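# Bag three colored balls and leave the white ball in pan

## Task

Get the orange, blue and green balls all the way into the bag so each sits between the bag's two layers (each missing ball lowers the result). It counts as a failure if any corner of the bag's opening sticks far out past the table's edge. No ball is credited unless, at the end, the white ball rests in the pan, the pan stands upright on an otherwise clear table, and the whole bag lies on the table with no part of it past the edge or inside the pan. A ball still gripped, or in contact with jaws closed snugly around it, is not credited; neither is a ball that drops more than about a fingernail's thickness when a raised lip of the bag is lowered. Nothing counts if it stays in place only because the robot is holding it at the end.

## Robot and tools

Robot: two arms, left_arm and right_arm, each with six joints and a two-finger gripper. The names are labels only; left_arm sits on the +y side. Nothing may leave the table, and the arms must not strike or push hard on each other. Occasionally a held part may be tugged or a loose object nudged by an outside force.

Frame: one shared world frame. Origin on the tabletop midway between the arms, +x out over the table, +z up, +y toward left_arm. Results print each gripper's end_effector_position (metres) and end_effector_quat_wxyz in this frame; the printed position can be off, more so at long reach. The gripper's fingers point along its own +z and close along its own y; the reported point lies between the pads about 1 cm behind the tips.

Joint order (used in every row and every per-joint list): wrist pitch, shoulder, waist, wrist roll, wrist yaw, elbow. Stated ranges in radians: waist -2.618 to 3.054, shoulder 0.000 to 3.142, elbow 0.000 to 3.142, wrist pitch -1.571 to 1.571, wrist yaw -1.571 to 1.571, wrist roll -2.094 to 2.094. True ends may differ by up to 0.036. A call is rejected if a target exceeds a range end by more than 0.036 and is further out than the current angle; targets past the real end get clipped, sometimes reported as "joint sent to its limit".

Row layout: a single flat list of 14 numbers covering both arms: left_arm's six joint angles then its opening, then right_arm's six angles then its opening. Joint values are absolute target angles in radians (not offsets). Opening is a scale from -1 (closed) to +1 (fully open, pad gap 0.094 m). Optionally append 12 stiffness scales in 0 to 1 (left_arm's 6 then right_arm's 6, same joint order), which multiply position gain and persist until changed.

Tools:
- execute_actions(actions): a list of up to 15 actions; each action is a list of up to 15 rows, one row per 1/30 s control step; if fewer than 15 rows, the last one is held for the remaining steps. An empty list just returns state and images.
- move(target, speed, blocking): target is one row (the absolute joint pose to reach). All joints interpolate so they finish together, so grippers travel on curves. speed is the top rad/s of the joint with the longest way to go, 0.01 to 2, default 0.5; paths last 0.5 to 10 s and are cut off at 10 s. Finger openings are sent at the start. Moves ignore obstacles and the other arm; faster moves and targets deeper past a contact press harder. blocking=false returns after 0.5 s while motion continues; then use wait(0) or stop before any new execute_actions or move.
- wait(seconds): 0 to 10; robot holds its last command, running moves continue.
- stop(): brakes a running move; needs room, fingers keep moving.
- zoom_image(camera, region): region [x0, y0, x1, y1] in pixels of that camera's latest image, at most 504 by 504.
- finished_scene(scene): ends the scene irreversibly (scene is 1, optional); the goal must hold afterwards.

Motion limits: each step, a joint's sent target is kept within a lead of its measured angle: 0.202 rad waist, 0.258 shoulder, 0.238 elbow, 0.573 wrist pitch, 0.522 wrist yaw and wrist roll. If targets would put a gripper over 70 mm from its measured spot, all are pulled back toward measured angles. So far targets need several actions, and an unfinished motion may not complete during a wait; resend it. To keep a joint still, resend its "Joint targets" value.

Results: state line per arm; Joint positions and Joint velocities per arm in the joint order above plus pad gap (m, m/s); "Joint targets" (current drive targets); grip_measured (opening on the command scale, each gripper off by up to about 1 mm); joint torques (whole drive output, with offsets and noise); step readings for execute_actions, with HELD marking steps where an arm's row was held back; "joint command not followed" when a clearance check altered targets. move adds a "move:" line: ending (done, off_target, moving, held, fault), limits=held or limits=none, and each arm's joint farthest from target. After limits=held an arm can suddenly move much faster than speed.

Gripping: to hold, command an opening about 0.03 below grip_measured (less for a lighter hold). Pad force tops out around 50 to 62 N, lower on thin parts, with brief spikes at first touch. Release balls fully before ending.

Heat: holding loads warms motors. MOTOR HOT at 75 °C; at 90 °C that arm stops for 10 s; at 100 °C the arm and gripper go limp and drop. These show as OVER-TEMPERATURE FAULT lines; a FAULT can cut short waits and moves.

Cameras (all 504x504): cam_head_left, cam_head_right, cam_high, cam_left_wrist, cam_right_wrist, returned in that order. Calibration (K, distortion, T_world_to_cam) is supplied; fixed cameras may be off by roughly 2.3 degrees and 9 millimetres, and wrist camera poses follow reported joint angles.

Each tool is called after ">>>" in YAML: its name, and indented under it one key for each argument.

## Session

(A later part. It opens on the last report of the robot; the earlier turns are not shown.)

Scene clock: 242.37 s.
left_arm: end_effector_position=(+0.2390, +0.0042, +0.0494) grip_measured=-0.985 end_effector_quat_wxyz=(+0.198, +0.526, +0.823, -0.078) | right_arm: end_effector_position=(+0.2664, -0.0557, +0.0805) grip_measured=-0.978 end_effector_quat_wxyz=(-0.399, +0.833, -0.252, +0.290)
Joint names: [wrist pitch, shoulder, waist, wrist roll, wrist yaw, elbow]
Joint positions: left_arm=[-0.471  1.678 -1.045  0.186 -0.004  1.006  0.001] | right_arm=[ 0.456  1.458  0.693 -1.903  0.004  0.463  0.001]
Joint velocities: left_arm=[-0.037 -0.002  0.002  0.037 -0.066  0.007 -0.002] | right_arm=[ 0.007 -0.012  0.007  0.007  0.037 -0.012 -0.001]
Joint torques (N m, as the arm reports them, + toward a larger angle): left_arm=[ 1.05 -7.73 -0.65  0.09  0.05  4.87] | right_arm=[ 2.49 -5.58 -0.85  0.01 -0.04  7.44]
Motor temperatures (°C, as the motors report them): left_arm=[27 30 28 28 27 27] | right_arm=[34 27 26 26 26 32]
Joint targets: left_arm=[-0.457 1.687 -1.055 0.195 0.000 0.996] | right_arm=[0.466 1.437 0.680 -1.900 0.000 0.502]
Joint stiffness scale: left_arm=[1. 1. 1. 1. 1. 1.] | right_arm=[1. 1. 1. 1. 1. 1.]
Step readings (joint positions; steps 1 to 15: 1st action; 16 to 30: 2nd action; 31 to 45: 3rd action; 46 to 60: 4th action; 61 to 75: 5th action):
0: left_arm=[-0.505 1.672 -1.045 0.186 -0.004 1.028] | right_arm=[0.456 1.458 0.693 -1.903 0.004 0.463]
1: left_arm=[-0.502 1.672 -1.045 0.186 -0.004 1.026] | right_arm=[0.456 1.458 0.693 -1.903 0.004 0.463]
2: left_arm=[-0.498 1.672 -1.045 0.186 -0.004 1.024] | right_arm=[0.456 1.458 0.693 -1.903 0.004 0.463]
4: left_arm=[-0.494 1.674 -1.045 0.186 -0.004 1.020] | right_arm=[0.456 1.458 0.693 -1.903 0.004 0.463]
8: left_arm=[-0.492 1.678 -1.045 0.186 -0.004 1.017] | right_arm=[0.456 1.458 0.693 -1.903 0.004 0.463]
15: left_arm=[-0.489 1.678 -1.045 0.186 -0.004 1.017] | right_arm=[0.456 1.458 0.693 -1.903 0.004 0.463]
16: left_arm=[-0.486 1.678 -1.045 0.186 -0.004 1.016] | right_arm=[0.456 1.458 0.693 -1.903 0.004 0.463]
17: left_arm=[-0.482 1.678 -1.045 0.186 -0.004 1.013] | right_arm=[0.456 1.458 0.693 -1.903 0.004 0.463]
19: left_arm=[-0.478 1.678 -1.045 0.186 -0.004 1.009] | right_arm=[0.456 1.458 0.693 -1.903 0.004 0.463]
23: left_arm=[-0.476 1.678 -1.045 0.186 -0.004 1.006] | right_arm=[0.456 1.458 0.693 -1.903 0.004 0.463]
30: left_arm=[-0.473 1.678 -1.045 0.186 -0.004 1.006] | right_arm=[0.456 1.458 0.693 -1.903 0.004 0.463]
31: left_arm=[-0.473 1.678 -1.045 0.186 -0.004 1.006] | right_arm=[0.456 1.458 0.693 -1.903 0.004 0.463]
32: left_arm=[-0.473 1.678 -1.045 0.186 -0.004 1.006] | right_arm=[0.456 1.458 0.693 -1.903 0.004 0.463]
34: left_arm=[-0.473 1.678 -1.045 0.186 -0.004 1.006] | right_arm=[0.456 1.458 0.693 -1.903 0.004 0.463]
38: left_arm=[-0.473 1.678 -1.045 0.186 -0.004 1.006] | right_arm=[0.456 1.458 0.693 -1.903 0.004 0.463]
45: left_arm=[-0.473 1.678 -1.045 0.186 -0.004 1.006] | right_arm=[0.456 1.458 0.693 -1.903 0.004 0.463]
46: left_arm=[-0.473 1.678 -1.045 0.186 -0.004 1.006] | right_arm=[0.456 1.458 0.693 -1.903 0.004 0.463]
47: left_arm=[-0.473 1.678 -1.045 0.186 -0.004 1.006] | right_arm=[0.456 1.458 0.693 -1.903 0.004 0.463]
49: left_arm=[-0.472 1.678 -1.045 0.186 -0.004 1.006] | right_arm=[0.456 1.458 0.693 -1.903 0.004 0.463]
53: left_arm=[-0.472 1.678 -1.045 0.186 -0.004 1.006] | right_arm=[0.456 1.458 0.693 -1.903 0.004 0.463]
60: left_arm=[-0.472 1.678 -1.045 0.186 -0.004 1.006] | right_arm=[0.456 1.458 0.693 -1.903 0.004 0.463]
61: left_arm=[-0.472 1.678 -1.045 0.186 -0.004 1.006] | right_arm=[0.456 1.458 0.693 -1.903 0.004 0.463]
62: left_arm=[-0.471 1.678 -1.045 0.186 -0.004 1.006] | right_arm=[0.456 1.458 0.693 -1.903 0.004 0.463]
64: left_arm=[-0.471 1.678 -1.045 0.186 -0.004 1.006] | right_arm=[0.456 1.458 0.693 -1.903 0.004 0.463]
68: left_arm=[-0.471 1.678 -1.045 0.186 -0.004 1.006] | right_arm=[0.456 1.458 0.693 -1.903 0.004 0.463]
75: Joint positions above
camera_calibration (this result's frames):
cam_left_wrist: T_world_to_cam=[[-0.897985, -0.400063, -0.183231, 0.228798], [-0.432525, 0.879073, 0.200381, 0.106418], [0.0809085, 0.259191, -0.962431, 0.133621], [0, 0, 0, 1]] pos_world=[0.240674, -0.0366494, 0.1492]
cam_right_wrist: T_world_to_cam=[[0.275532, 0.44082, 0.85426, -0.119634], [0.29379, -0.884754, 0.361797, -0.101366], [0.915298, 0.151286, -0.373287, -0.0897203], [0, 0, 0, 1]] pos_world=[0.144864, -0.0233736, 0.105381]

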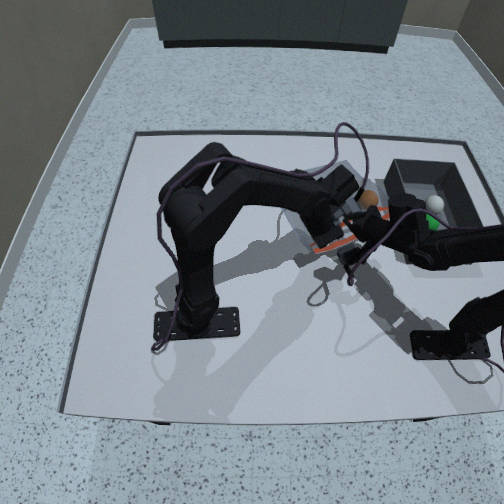

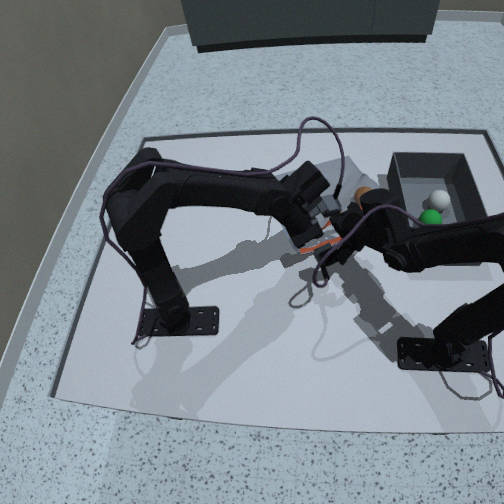

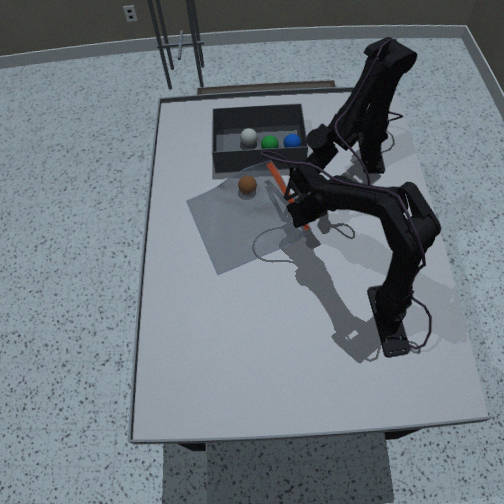

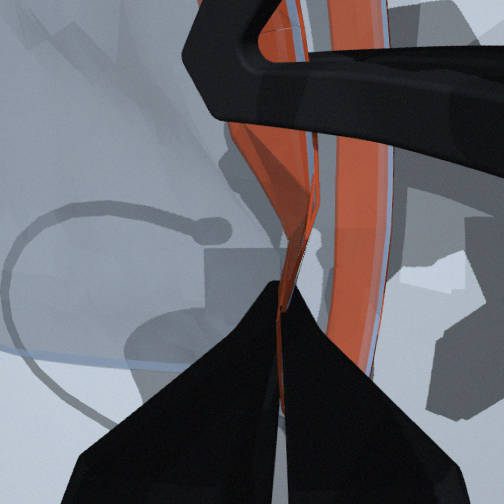

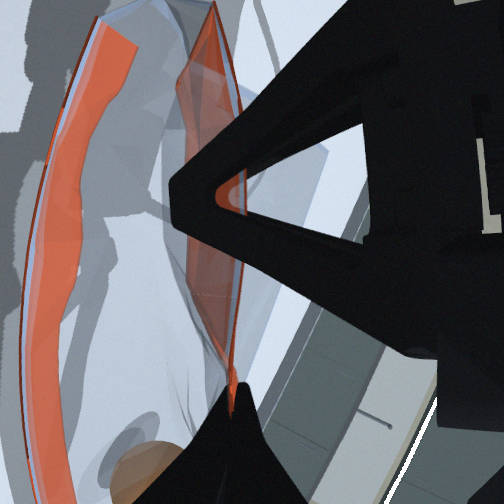

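>>> execute_actions:
  actions:
    - [[-0.457,1.687,-1.055,0.195,0.0,0.996,-1, 0.466,1.437,0.68,-1.9,0.0,0.502,-0.6]]

>>> move:
  target: [-0.457,1.687,-1.055,0.195,0.0,0.996,-1, 0.355,1.13,0.66,-1.9,0.0,0.26,-0.6]
  speed: 0.3

Scene clock: 248.37 s.
left_arm: end_effector_position=(+0.2390, +0.0042, +0.0494) grip_measured=-0.985 end_effector_quat_wxyz=(+0.198, +0.526, +0.823, -0.078) | right_arm: end_effector_position=(+0.2664, -0.0557, +0.0805) grip_measured=-0.603 end_effector_quat_wxyz=(-0.399, +0.833, -0.252, +0.290)
Joint names: [wrist pitch, shoulder, waist, wrist roll, wrist yaw, elbow]
Joint positions: left_arm=[-0.471  1.678 -1.045  0.186 -0.004  1.006  0.001] | right_arm=[ 0.456  1.458  0.693 -1.903  0.004  0.463  0.019]
Joint velocities: left_arm=[-0.037  0.007 -0.007  0.007 -0.007  0.002 -0.002] | right_arm=[ 0.037 -0.017  0.012 -0.007  0.022  0.007  0.   ]
Joint torques (N m, as the arm reports them, + toward a larger angle): left_arm=[ 1.06 -7.71 -0.65  0.1   0.06  4.91] | right_arm=[ 2.49 -5.58 -0.84  0.01 -0.05  7.43]
Motor temperatures (°C, as the motors report them): left_arm=[28 30 28 28 27 27] | right_arm=[34 27 26 26 26 32]
Joint targets: left_arm=[-0.457 1.687 -1.055 0.195 -0.000 0.996] | right_arm=[0.466 1.437 0.680 -1.900 -0.000 0.502]
Joint stiffness scale: left_arm=[1. 1. 1. 1. 1. 1.] | right_arm=[1. 1. 1. 1. 1. 1.]
Step readings (joint positions):
0: left_arm=[-0.471 1.678 -1.045 0.186 -0.004 1.006] | right_arm=[0.456 1.458 0.693 -1.903 0.004 0.463]
1: left_arm=[-0.471 1.678 -1.045 0.186 -0.004 1.006] | right_arm=[0.456 1.458 0.693 -1.903 0.004 0.463]
2: left_arm=[-0.471 1.678 -1.045 0.186 -0.004 1.006] | right_arm=[0.456 1.458 0.693 -1.903 0.004 0.463]
4: left_arm=[-0.471 1.678 -1.045 0.186 -0.004 1.006] | right_arm=[0.456 1.458 0.693 -1.903 0.004 0.463]
8: left_arm=[-0.471 1.678 -1.045 0.186 -0.004 1.006] | right_arm=[0.456 1.458 0.693 -1.903 0.004 0.463]
15: Joint positions above
camera_calibration (this result's frames):
cam_left_wrist: T_world_to_cam=[[-0.897985, -0.400063, -0.183231, 0.228798], [-0.432525, 0.879073, 0.200381, 0.106418], [0.0809085, 0.259191, -0.962431, 0.133621], [0, 0, 0, 1]] pos_world=[0.240674, -0.0366494, 0.1492]
cam_right_wrist: T_world_to_cam=[[0.275532, 0.44082, 0.85426, -0.119634], [0.29379, -0.884754, 0.361797, -0.101366], [0.915298, 0.151286, -0.373287, -0.0897203], [0, 0, 0, 1]] pos_world=[0.144864, -0.0233736, 0.105381]

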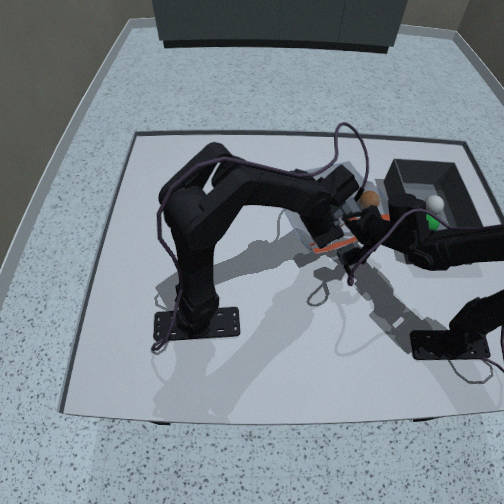

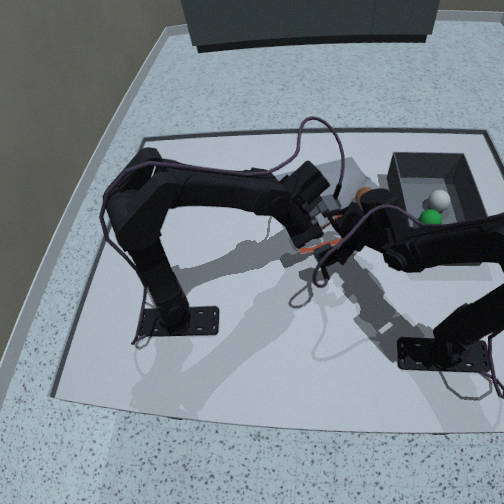

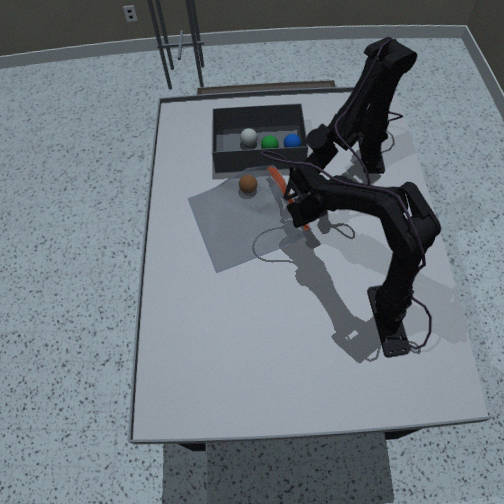

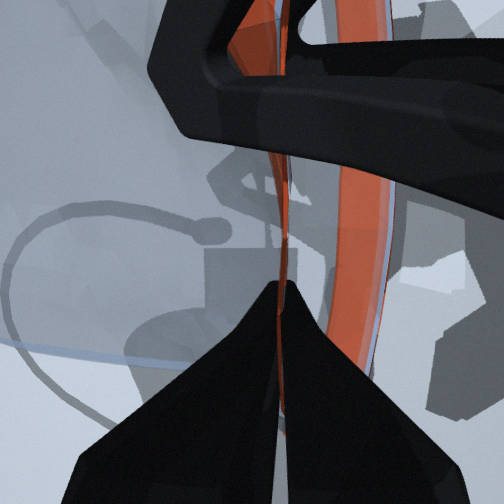

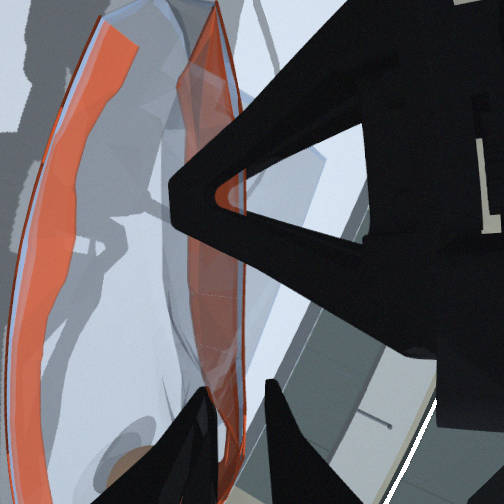

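Scene clock: 249.90 s.
left_arm: end_effector_position=(+0.2390, +0.0042, +0.0494) grip_measured=-0.985 end_effector_quat_wxyz=(+0.198, +0.526, +0.823, -0.078) | right_arm: end_effector_position=(+0.2268, -0.0944, +0.0893) grip_measured=-0.603 end_effector_quat_wxyz=(-0.406, +0.823, -0.258, +0.302)
Joint names: [wrist pitch, shoulder, waist, wrist roll, wrist yaw, elbow]
Joint positions: left_arm=[-0.471  1.678 -1.045  0.186 -0.004  1.006  0.001] | right_arm=[ 0.363  1.149  0.673 -1.903  0.004  0.277  0.019]
Joint velocities: left_arm=[-0.051  0.002 -0.002 -0.095  0.007  0.012 -0.   ] | right_arm=[-0.022  0.007  0.007 -0.051 -0.051 -0.012 -0.001]
Joint torques (N m, as the arm reports them, + toward a larger angle): left_arm=[ 1.06 -7.74 -0.64  0.09  0.03  4.9 ] | right_arm=[ 2.31 -3.49 -0.84  0.01 -0.05  4.28]
Motor temperatures (°C, as the motors report them): left_arm=[28 29 28 28 27 27] | right_arm=[34 27 26 26 26 32]
Joint targets: left_arm=[-0.457 1.687 -1.055 0.195 0.000 0.996] | right_arm=[0.355 1.130 0.660 -1.900 0.000 0.260]
Joint stiffness scale: left_arm=[1. 1. 1. 1. 1. 1.] | right_arm=[1. 1. 1. 1. 1. 1.]
move: done; limits=none; left_arm: farthest joint: the wrist pitch, 0.014 radians from its target (0.014 radians at the start); right_arm: farthest joint: the shoulder, 0.019 radians from its target (0.328 radians at the start)
camera_calibration (this result's frames):
cam_left_wrist: T_world_to_cam=[[-0.897985, -0.400063, -0.183231, 0.228798], [-0.432525, 0.879073, 0.200381, 0.106418], [0.0809085, 0.259191, -0.962431, 0.133621], [0, 0, 0, 1]] pos_world=[0.240674, -0.0366494, 0.1492]
cam_right_wrist: T_world_to_cam=[[0.263434, 0.419832, 0.86853, -0.0996752], [0.267155, -0.896868, 0.352499, -0.12139], [0.926947, 0.139172, -0.348426, -0.0503535], [0, 0, 0, 1]] pos_world=[0.105363, -0.0600162, 0.111816]

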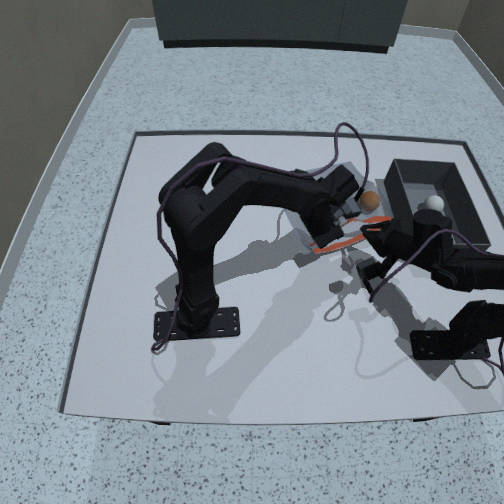

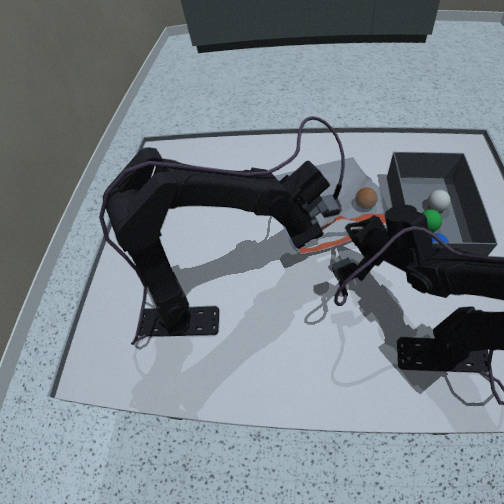

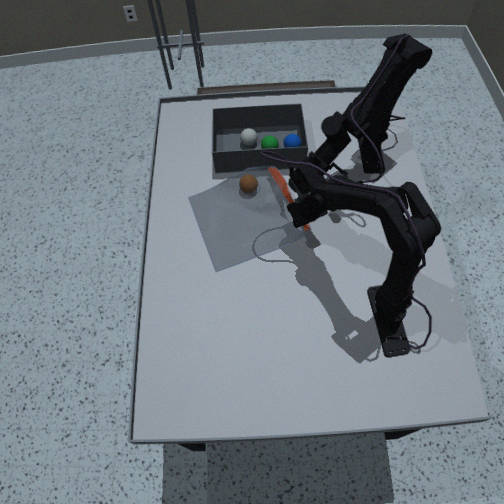

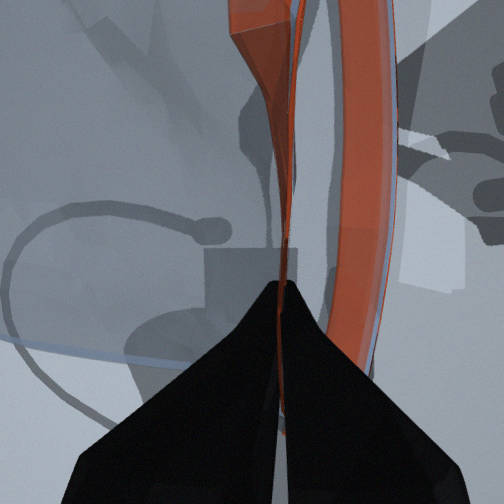

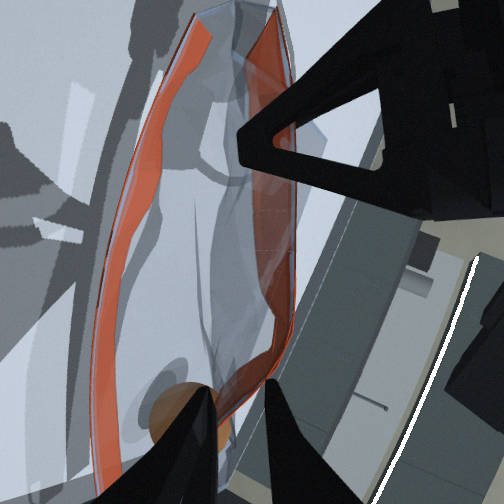

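>>> move:
  target: [-0.54,1.241,-0.83,0.195,0.0,0.63,-1, -1.5,1.72,-0.01,0,0.0,1.78,0.6]
  speed: 0.5

Scene clock: 285.67 s.
left_arm: end_effector_position=(+0.2210, +0.1260, +0.0505) grip_measured=-0.985 end_effector_quat_wxyz=(+0.205, +0.440, +0.872, -0.057) | right_arm: end_effector_position=(+0.2852, -0.3042, +0.1983) grip_measured=+0.597 end_effector_quat_wxyz=(+0.050, +0.018, +0.999, -0.003)
Joint names: [wrist pitch, shoulder, waist, wrist roll, wrist yaw, elbow]
Joint positions: left_arm=[-0.522  1.26  -0.842  0.187 -0.004  0.641  0.001] | right_arm=[-1.493  1.717 -0.001 -0.006  0.004  1.74   0.075]
Joint velocities: left_arm=[-0.037  0.002  0.002 -0.007 -0.051 -0.017  0.   ] | right_arm=[-0.022 -0.002 -0.002  0.051  0.037 -0.007  0.   ]
Joint torques (N m, as the arm reports them, + toward a larger angle): left_arm=[ 0.78 -6.3   0.79  0.09  0.05  4.98] | right_arm=[ 0.89 -5.78 -0.6   0.05 -0.05  7.47]
Motor temperatures (°C, as the motors report them): left_arm=[28 29 28 28 27 27] | right_arm=[34 26 26 26 26 31]
Joint targets: left_arm=[-0.540 1.241 -0.830 0.195 0.000 0.630] | right_arm=[-1.500 1.720 -0.010 -0.000 -0.000 1.780]
Joint stiffness scale: left_arm=[1. 1. 1. 1. 1. 1.] | right_arm=[1. 1. 1. 1. 1. 1.]
move: off_target (right_arm); limits=none; left_arm: farthest joint: the shoulder, 0.019 radians from its target (0.437 radians at the start); right_arm: farthest joint: the elbow, 0.040 radians from its target (1.503 radians at the start)
camera_calibration (this result's frames):
cam_left_wrist: T_world_to_cam=[[-0.798779, -0.572947, -0.183532, 0.261362], [-0.600989, 0.773915, 0.19967, 0.0418535], [0.0276379, 0.269793, -0.962522, 0.115009], [0, 0, 0, 1]] pos_world=[0.230746, 0.086327, 0.15031]
cam_right_wrist: T_world_to_cam=[[-0.184862, -0.982701, 0.0111696, -0.250465], [-0.919754, 0.177002, 0.350317, 0.302011], [-0.346234, 0.0544869, -0.936565, 0.41669], [0, 0, 0, 1]] pos_world=[0.375747, -0.322293, 0.287255]

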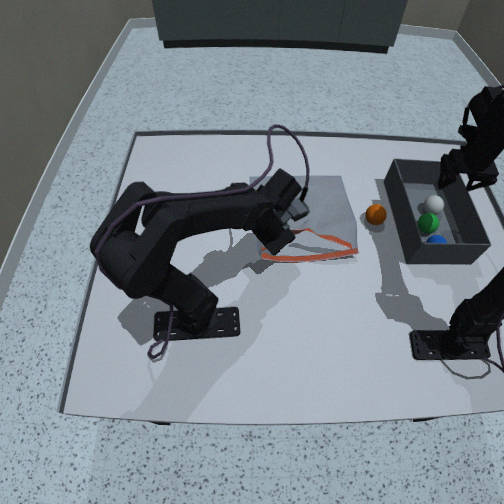

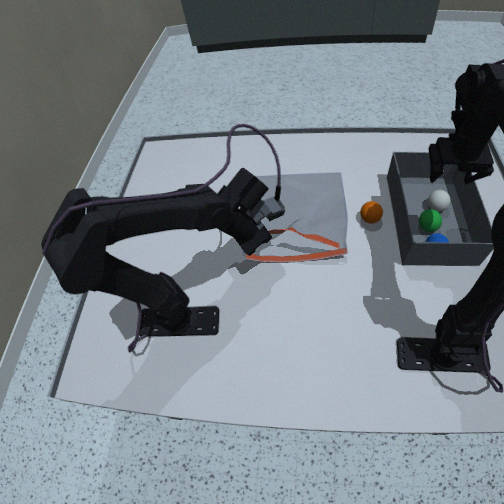

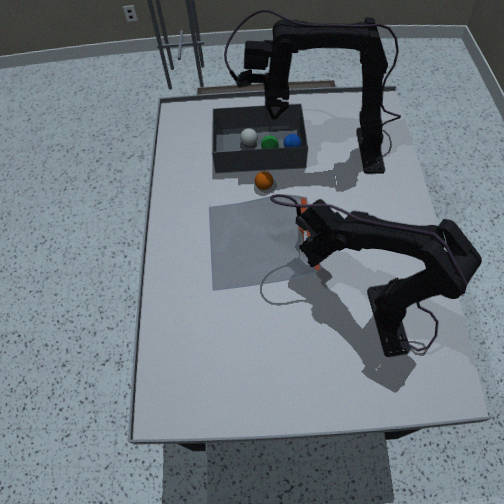

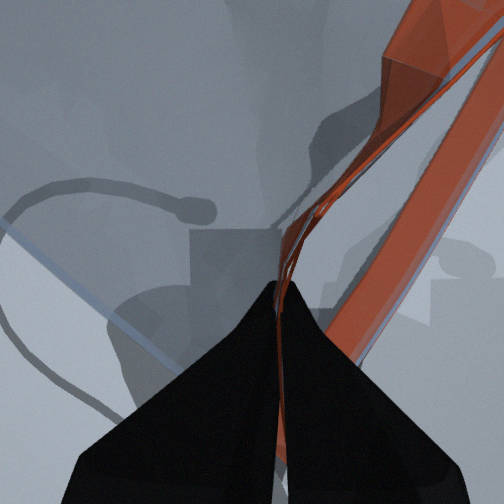

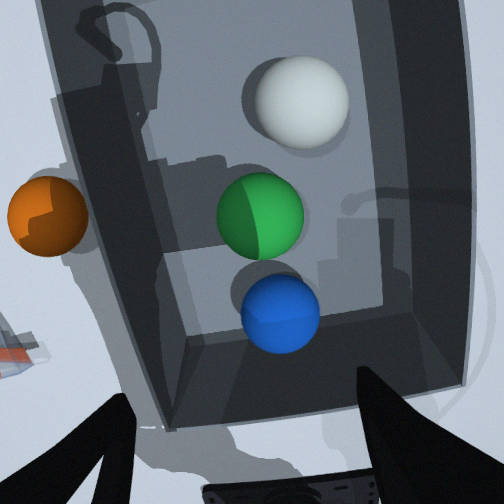

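>>> move:
  target: [-0.54,1.241,-0.83,0.195,0.0,0.63,-1, -1.275,1.985,0.361,-1.36,0.0,1.813,0.6]
  speed: 0.9

Scene clock: 303.50 s.
left_arm: end_effector_position=(+0.2210, +0.1260, +0.0505) grip_measured=-0.985 end_effector_quat_wxyz=(+0.205, +0.440, +0.872, -0.057) | right_arm: end_effector_position=(+0.3353, -0.1685, +0.1170) grip_measured=+0.597 end_effector_quat_wxyz=(-0.028, +0.740, -0.672, +0.018)
Joint names: [wrist pitch, shoulder, waist, wrist roll, wrist yaw, elbow]
Joint positions: left_arm=[-0.522  1.26  -0.842  0.187 -0.004  0.641  0.001] | right_arm=[-1.285  1.991  0.354 -1.354  0.004  1.771  0.075]
Joint velocities: left_arm=[ 0.037  0.007 -0.002  0.037  0.037  0.002 -0.   ] | right_arm=[ 0.022  0.007 -0.007  0.066 -0.037 -0.027 -0.001]
Joint torques (N m, as the arm reports them, + toward a larger angle): left_arm=[ 0.76 -6.29  0.81  0.08  0.04  5.  ] | right_arm=[ 1.   -8.61  0.46 -0.07 -0.05  7.71]
Motor temperatures (°C, as the motors report them): left_arm=[28 28 28 28 27 27] | right_arm=[31 27 26 26 26 32]
Joint targets: left_arm=[-0.540 1.241 -0.830 0.195 -0.000 0.630] | right_arm=[-1.275 1.985 0.361 -1.360 0.000 1.813]
Joint stiffness scale: left_arm=[1. 1. 1. 1. 1. 1.] | right_arm=[1. 1. 1. 1. 1. 1.]
move: off_target (right_arm); limits=none; left_arm: farthest joint: the shoulder, 0.019 radians from its target (0.019 radians at the start); right_arm: farthest joint: the elbow, 0.042 radians from its target (0.073 radians at the start)
camera_calibration (this result's frames):
cam_left_wrist: T_world_to_cam=[[-0.798779, -0.572947, -0.183532, 0.261362], [-0.600989, 0.773915, 0.19967, 0.0418535], [0.0276379, 0.269793, -0.962522, 0.115009], [0, 0, 0, 1]] pos_world=[0.230746, 0.086327, 0.15031]
cam_right_wrist: T_world_to_cam=[[0.995026, -0.0521988, 0.0848405, -0.354363], [-0.0834023, -0.902268, 0.423032, -0.118241], [0.0544671, -0.428003, -0.902134, 0.130747], [0, 0, 0, 1]] pos_world=[0.335617, -0.0692225, 0.198035]

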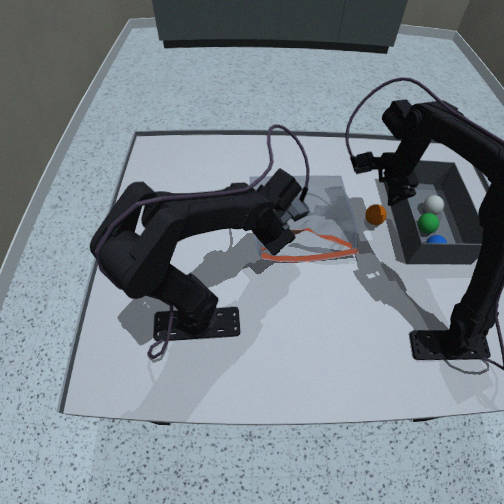

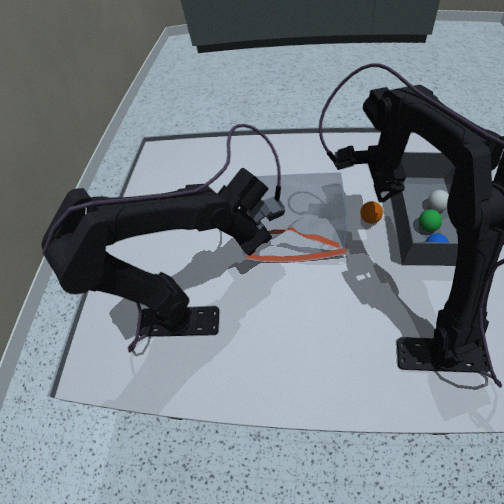

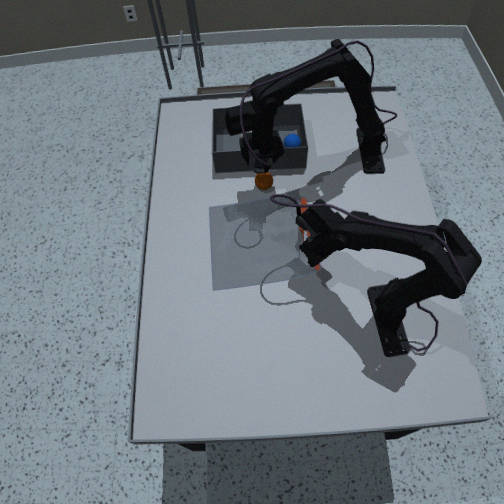

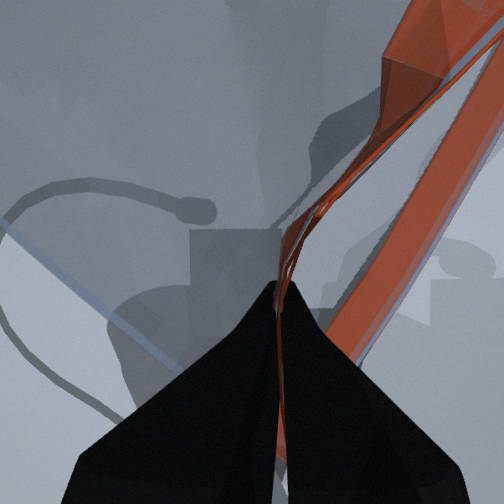

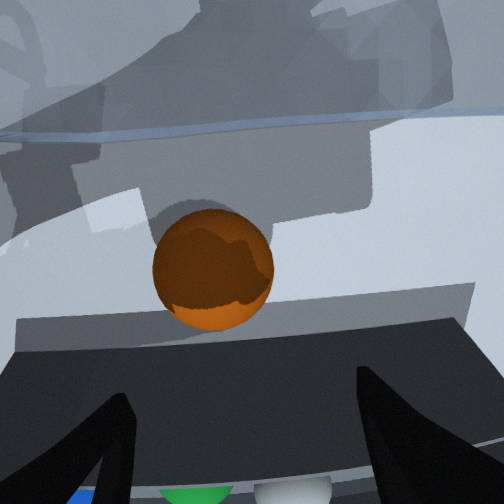

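>>> move:
  target: [-0.54,1.241,-0.83,0.195,0.0,0.63,-1, -0.932,2.016,0.382,-1.36,0.0,1.452,0.8]
  speed: 0.35

Scene clock: 311.30 s.
left_arm: end_effector_position=(+0.2210, +0.1260, +0.0505) grip_measured=-0.985 end_effector_quat_wxyz=(+0.205, +0.440, +0.872, -0.057) | right_arm: end_effector_position=(+0.3303, -0.1637, +0.0303) grip_measured=+0.797 end_effector_quat_wxyz=(-0.031, +0.746, -0.665, +0.020)
Joint names: [wrist pitch, shoulder, waist, wrist roll, wrist yaw, elbow]
Joint positions: left_arm=[-0.522  1.26  -0.842  0.187 -0.004  0.641  0.001] | right_arm=[-0.942  2.021  0.37  -1.355  0.004  1.466  0.084]
Joint velocities: left_arm=[-0.007  0.002 -0.002  0.007  0.007 -0.002  0.   ] | right_arm=[ 0.037 -0.002 -0.012 -0.066 -0.007 -0.002  0.   ]
Joint torques (N m, as the arm reports them, + toward a larger angle): left_arm=[ 0.76 -6.27  0.76  0.09  0.04  4.99] | right_arm=[ 1.02 -8.74  0.86 -0.08 -0.05  4.03]
Motor temperatures (°C, as the motors report them): left_arm=[28 28 28 28 27 27] | right_arm=[31 28 26 26 26 32]
Joint targets: left_arm=[-0.540 1.241 -0.830 0.195 0.000 0.630] | right_arm=[-0.932 2.016 0.382 -1.360 0.000 1.452]
Joint stiffness scale: left_arm=[1. 1. 1. 1. 1. 1.] | right_arm=[1. 1. 1. 1. 1. 1.]
move: done; limits=none; left_arm: farthest joint: the shoulder, 0.019 radians from its target (0.019 radians at the start); right_arm: farthest joint: the elbow, 0.014 radians from its target (0.319 radians at the start)
camera_calibration (this result's frames):
cam_left_wrist: T_world_to_cam=[[-0.798779, -0.572947, -0.183532, 0.261362], [-0.600989, 0.773915, 0.19967, 0.0418535], [0.0276379, 0.269793, -0.962522, 0.115009], [0, 0, 0, 1]] pos_world=[0.230746, 0.086327, 0.15031]
cam_right_wrist: T_world_to_cam=[[0.995142, -0.0360748, 0.0915994, -0.339414], [-0.0714917, -0.904482, 0.420477, -0.0818325], [0.0676815, -0.424983, -0.902668, 0.0510401], [0, 0, 0, 1]] pos_world=[0.328461, -0.0645692, 0.111571]

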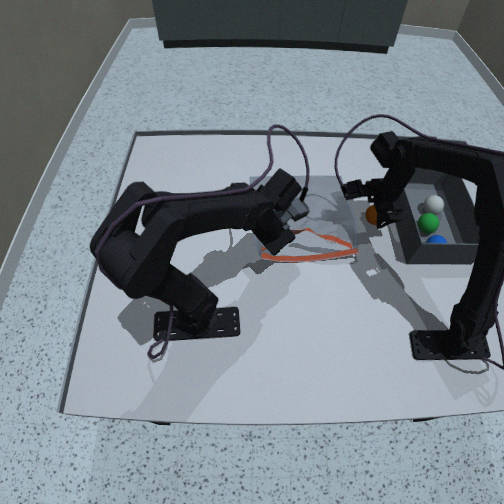

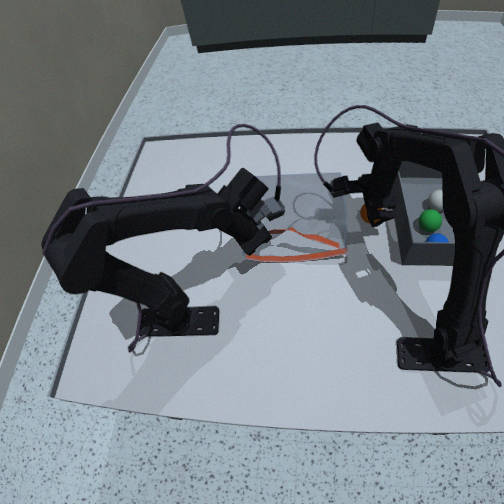

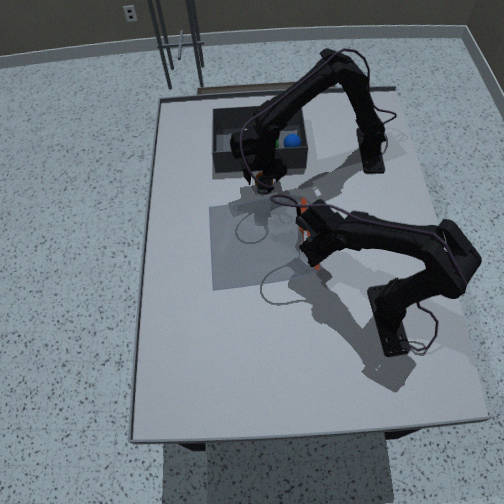

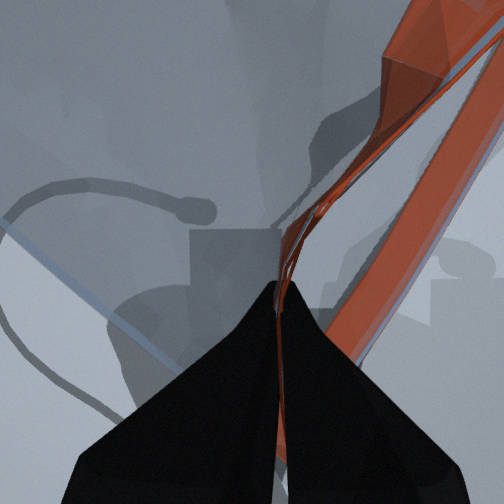

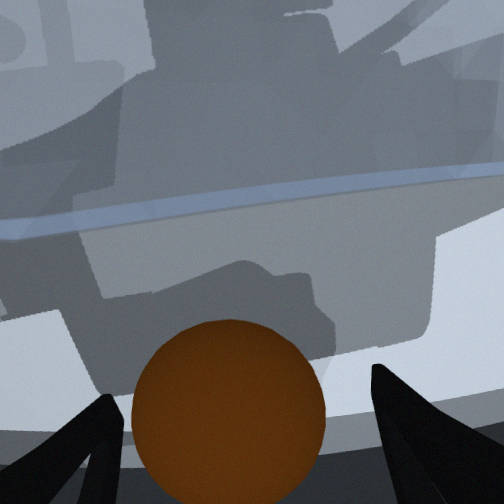

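>>> execute_actions:
  actions:
    - [[-0.54,1.241,-0.83,0.195,0.0,0.63,-1, -0.932,2.016,0.394,-1.36,0.0,1.452,0.5]]
    - [[-0.54,1.241,-0.83,0.195,0.0,0.63,-1, -0.932,2.016,0.394,-1.36,0.0,1.452,0.3]]
    - [[-0.54,1.241,-0.83,0.195,0.0,0.63,-1, -0.932,2.016,0.394,-1.36,0.0,1.452,0.2]]

Scene clock: 316.90 s.
left_arm: end_effector_position=(+0.2210, +0.1260, +0.0505) grip_measured=-0.985 end_effector_quat_wxyz=(+0.205, +0.440, +0.872, -0.057) | right_arm: end_effector_position=(+0.3286, -0.1584, +0.0303) grip_measured=+0.204 end_effector_quat_wxyz=(-0.031, +0.750, -0.660, +0.019)
Joint names: [wrist pitch, shoulder, waist, wrist roll, wrist yaw, elbow]
Joint positions: left_arm=[-0.522  1.26  -0.842  0.187 -0.004  0.641  0.001] | right_arm=[-0.942  2.021  0.384 -1.356  0.004  1.466  0.057]
Joint velocities: left_arm=[-0.007 -0.007  0.002  0.066 -0.022 -0.012 -0.   ] | right_arm=[-0.022 -0.017  0.017 -0.022 -0.051  0.007 -0.001]
Joint torques (N m, as the arm reports them, + toward a larger angle): left_arm=[ 0.77 -6.26  0.73  0.09  0.05  4.95] | right_arm=[ 1.02 -8.72  0.7  -0.07 -0.05  4.04]
Motor temperatures (°C, as the motors report them): left_arm=[28 28 28 28 27 27] | right_arm=[31 28 26 26 26 32]
Joint targets: left_arm=[-0.540 1.241 -0.830 0.195 -0.000 0.630] | right_arm=[-0.932 2.016 0.394 -1.360 -0.000 1.452]
Joint stiffness scale: left_arm=[1. 1. 1. 1. 1. 1.] | right_arm=[1. 1. 1. 1. 1. 1.]
Step readings (joint positions; steps 1 to 15: 1st action; 16 to 30: 2nd action; 31 to 45: 3rd action):
0: left_arm=[-0.522 1.260 -0.842 0.187 -0.004 0.641] | right_arm=[-0.942 2.021 0.370 -1.355 0.004 1.466]
1: left_arm=[-0.522 1.260 -0.842 0.187 -0.004 0.641] | right_arm=[-0.942 2.021 0.371 -1.355 0.004 1.466]
2: left_arm=[-0.522 1.260 -0.842 0.187 -0.004 0.641] | right_arm=[-0.942 2.021 0.373 -1.355 0.004 1.466]
4: left_arm=[-0.522 1.260 -0.842 0.187 -0.004 0.641] | right_arm=[-0.942 2.021 0.378 -1.355 0.004 1.466]
8: left_arm=[-0.522 1.260 -0.842 0.187 -0.004 0.641] | right_arm=[-0.942 2.021 0.384 -1.355 0.004 1.466]
15: left_arm=[-0.522 1.260 -0.842 0.187 -0.004 0.641] | right_arm=[-0.942 2.021 0.384 -1.355 0.004 1.466]
16: left_arm=[-0.522 1.260 -0.842 0.187 -0.004 0.641] | right_arm=[-0.942 2.021 0.384 -1.356 0.004 1.466]
17: left_arm=[-0.522 1.260 -0.842 0.187 -0.004 0.641] | right_arm=[-0.942 2.021 0.384 -1.356 0.004 1.466]
19: left_arm=[-0.522 1.260 -0.842 0.187 -0.004 0.641] | right_arm=[-0.942 2.021 0.384 -1.356 0.004 1.466]
23: left_arm=[-0.522 1.260 -0.842 0.187 -0.004 0.641] | right_arm=[-0.942 2.021 0.384 -1.356 0.004 1.466]
30: left_arm=[-0.522 1.260 -0.842 0.187 -0.004 0.641] | right_arm=[-0.942 2.021 0.384 -1.356 0.004 1.466]
31: left_arm=[-0.522 1.260 -0.842 0.187 -0.004 0.641] | right_arm=[-0.942 2.021 0.384 -1.356 0.004 1.466]
32: left_arm=[-0.522 1.260 -0.842 0.187 -0.004 0.641] | right_arm=[-0.942 2.021 0.384 -1.356 0.004 1.466]
34: left_arm=[-0.522 1.260 -0.842 0.187 -0.004 0.641] | right_arm=[-0.942 2.021 0.384 -1.356 0.004 1.466]
38: left_arm=[-0.522 1.260 -0.842 0.187 -0.004 0.641] | right_arm=[-0.942 2.021 0.384 -1.356 0.004 1.466]
45: Joint positions above
camera_calibration (this result's frames):
cam_left_wrist: T_world_to_cam=[[-0.798779, -0.572947, -0.183532, 0.261362], [-0.600989, 0.773915, 0.19967, 0.0418535], [0.0276379, 0.269793, -0.962522, 0.115009], [0, 0, 0, 1]] pos_world=[0.230746, 0.086327, 0.15031]
cam_right_wrist: T_world_to_cam=[[0.995527, -0.0216562, 0.0919629, -0.335343], [-0.0585286, -0.905466, 0.420363, -0.0816101], [0.0741658, -0.423866, -0.902683, 0.0514485], [0, 0, 0, 1]] pos_world=[0.325251, -0.0593502, 0.111587]

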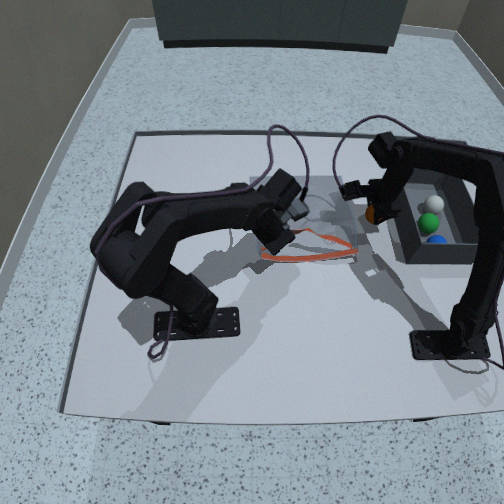

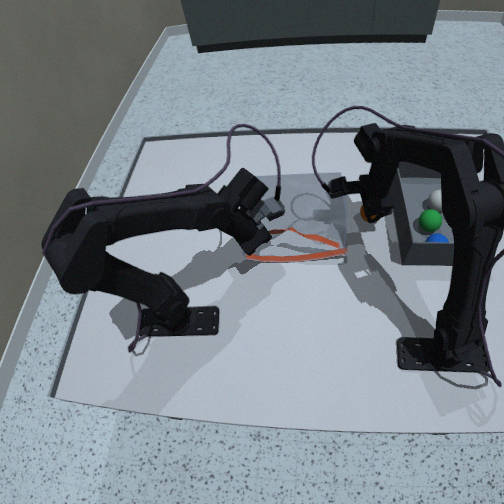

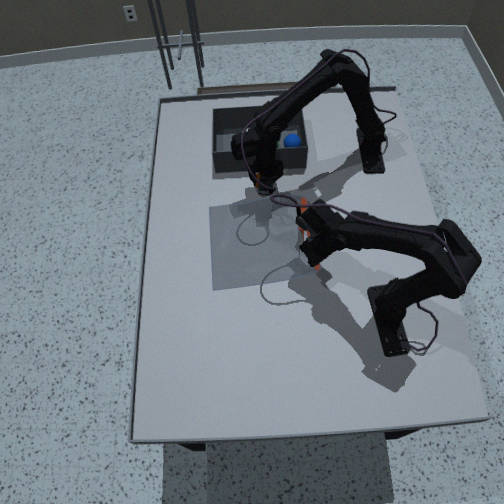

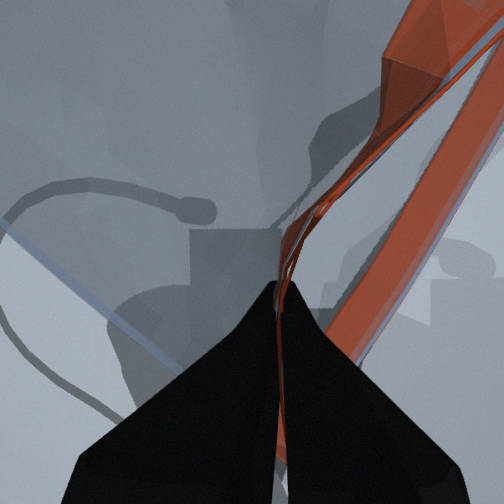

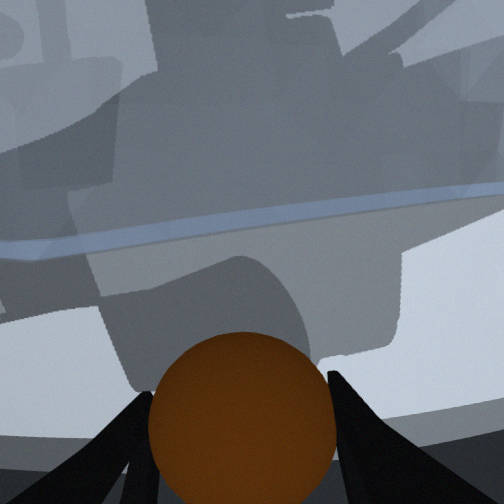

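>>> execute_actions:
  actions:
    - [[-0.54,1.241,-0.83,0.195,0.0,0.63,-1, -0.932,2.016,0.394,-1.36,0.0,1.452,0.15]]

Scene clock: 319.93 s.
left_arm: end_effector_position=(+0.2210, +0.1260, +0.0505) grip_measured=-0.985 end_effector_quat_wxyz=(+0.205, +0.440, +0.872, -0.057) | right_arm: end_effector_position=(+0.3286, -0.1584, +0.0303) grip_measured=+0.156 end_effector_quat_wxyz=(-0.031, +0.750, -0.660, +0.019)
Joint names: [wrist pitch, shoulder, waist, wrist roll, wrist yaw, elbow]
Joint positions: left_arm=[-0.522  1.26  -0.842  0.187 -0.004  0.641  0.001] | right_arm=[-0.942  2.021  0.384 -1.356  0.004  1.466  0.054]
Joint velocities: left_arm=[-0.081  0.007 -0.007 -0.051 -0.037  0.007  0.   ] | right_arm=[ 0.007  0.002  0.002  0.007  0.095 -0.007 -0.001]
Joint torques (N m, as the arm reports them, + toward a larger angle): left_arm=[ 0.77 -6.24  0.79  0.09  0.05  4.96] | right_arm=[ 1.01 -8.72  0.71 -0.08 -0.05  4.04]
Motor temperatures (°C, as the motors report them): left_arm=[28 28 28 28 27 27] | right_arm=[31 28 26 26 26 32]
Joint targets: left_arm=[-0.540 1.241 -0.830 0.195 0.000 0.630] | right_arm=[-0.932 2.016 0.394 -1.360 0.000 1.452]
Joint stiffness scale: left_arm=[1. 1. 1. 1. 1. 1.] | right_arm=[1. 1. 1. 1. 1. 1.]
Step readings (joint positions):
0: left_arm=[-0.522 1.260 -0.842 0.187 -0.004 0.641] | right_arm=[-0.942 2.021 0.384 -1.356 0.004 1.466]
1: left_arm=[-0.522 1.260 -0.842 0.187 -0.004 0.641] | right_arm=[-0.942 2.021 0.384 -1.356 0.004 1.466]
2: left_arm=[-0.522 1.260 -0.842 0.187 -0.004 0.641] | right_arm=[-0.942 2.021 0.384 -1.356 0.004 1.466]
4: left_arm=[-0.522 1.260 -0.842 0.187 -0.004 0.641] | right_arm=[-0.942 2.021 0.384 -1.356 0.004 1.466]
8: left_arm=[-0.522 1.260 -0.842 0.187 -0.004 0.641] | right_arm=[-0.942 2.021 0.384 -1.356 0.004 1.466]
15: Joint positions above
camera_calibration (this result's frames):
cam_left_wrist: T_world_to_cam=[[-0.798779, -0.572947, -0.183532, 0.261362], [-0.600989, 0.773915, 0.19967, 0.0418535], [0.0276379, 0.269793, -0.962522, 0.115009], [0, 0, 0, 1]] pos_world=[0.230746, 0.086327, 0.15031]
cam_right_wrist: T_world_to_cam=[[0.995527, -0.0216562, 0.0919629, -0.335343], [-0.0585286, -0.905466, 0.420363, -0.0816101], [0.0741658, -0.423866, -0.902683, 0.0514485], [0, 0, 0, 1]] pos_world=[0.325251, -0.0593502, 0.111587]

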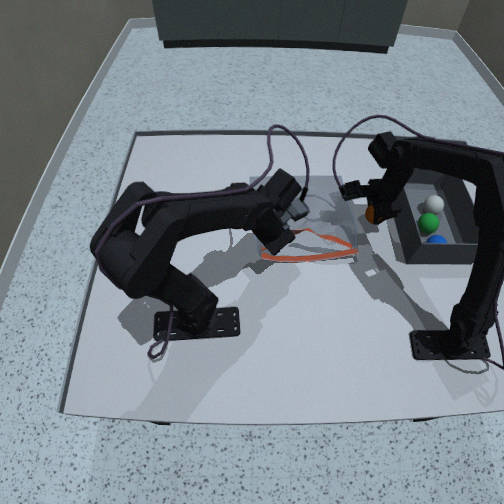

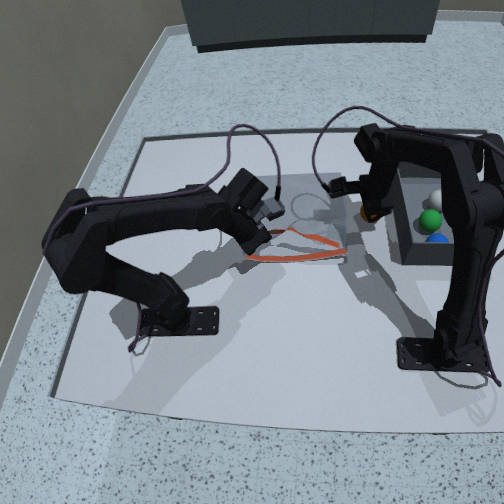

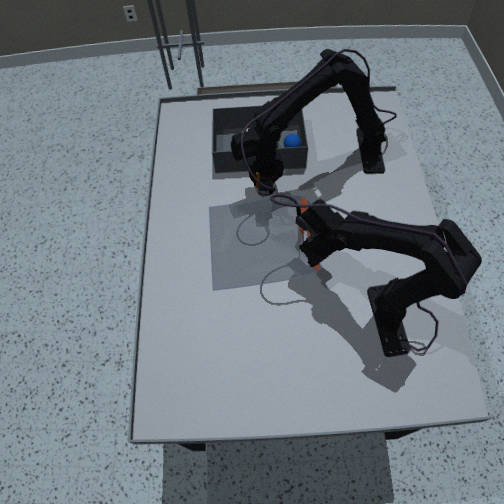

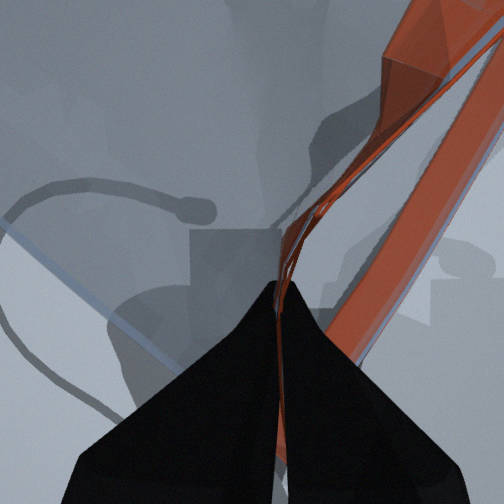

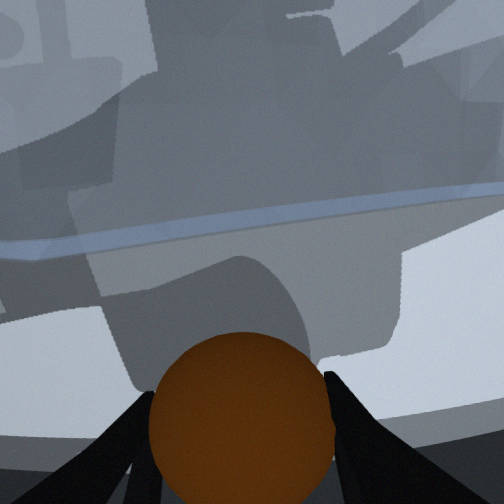

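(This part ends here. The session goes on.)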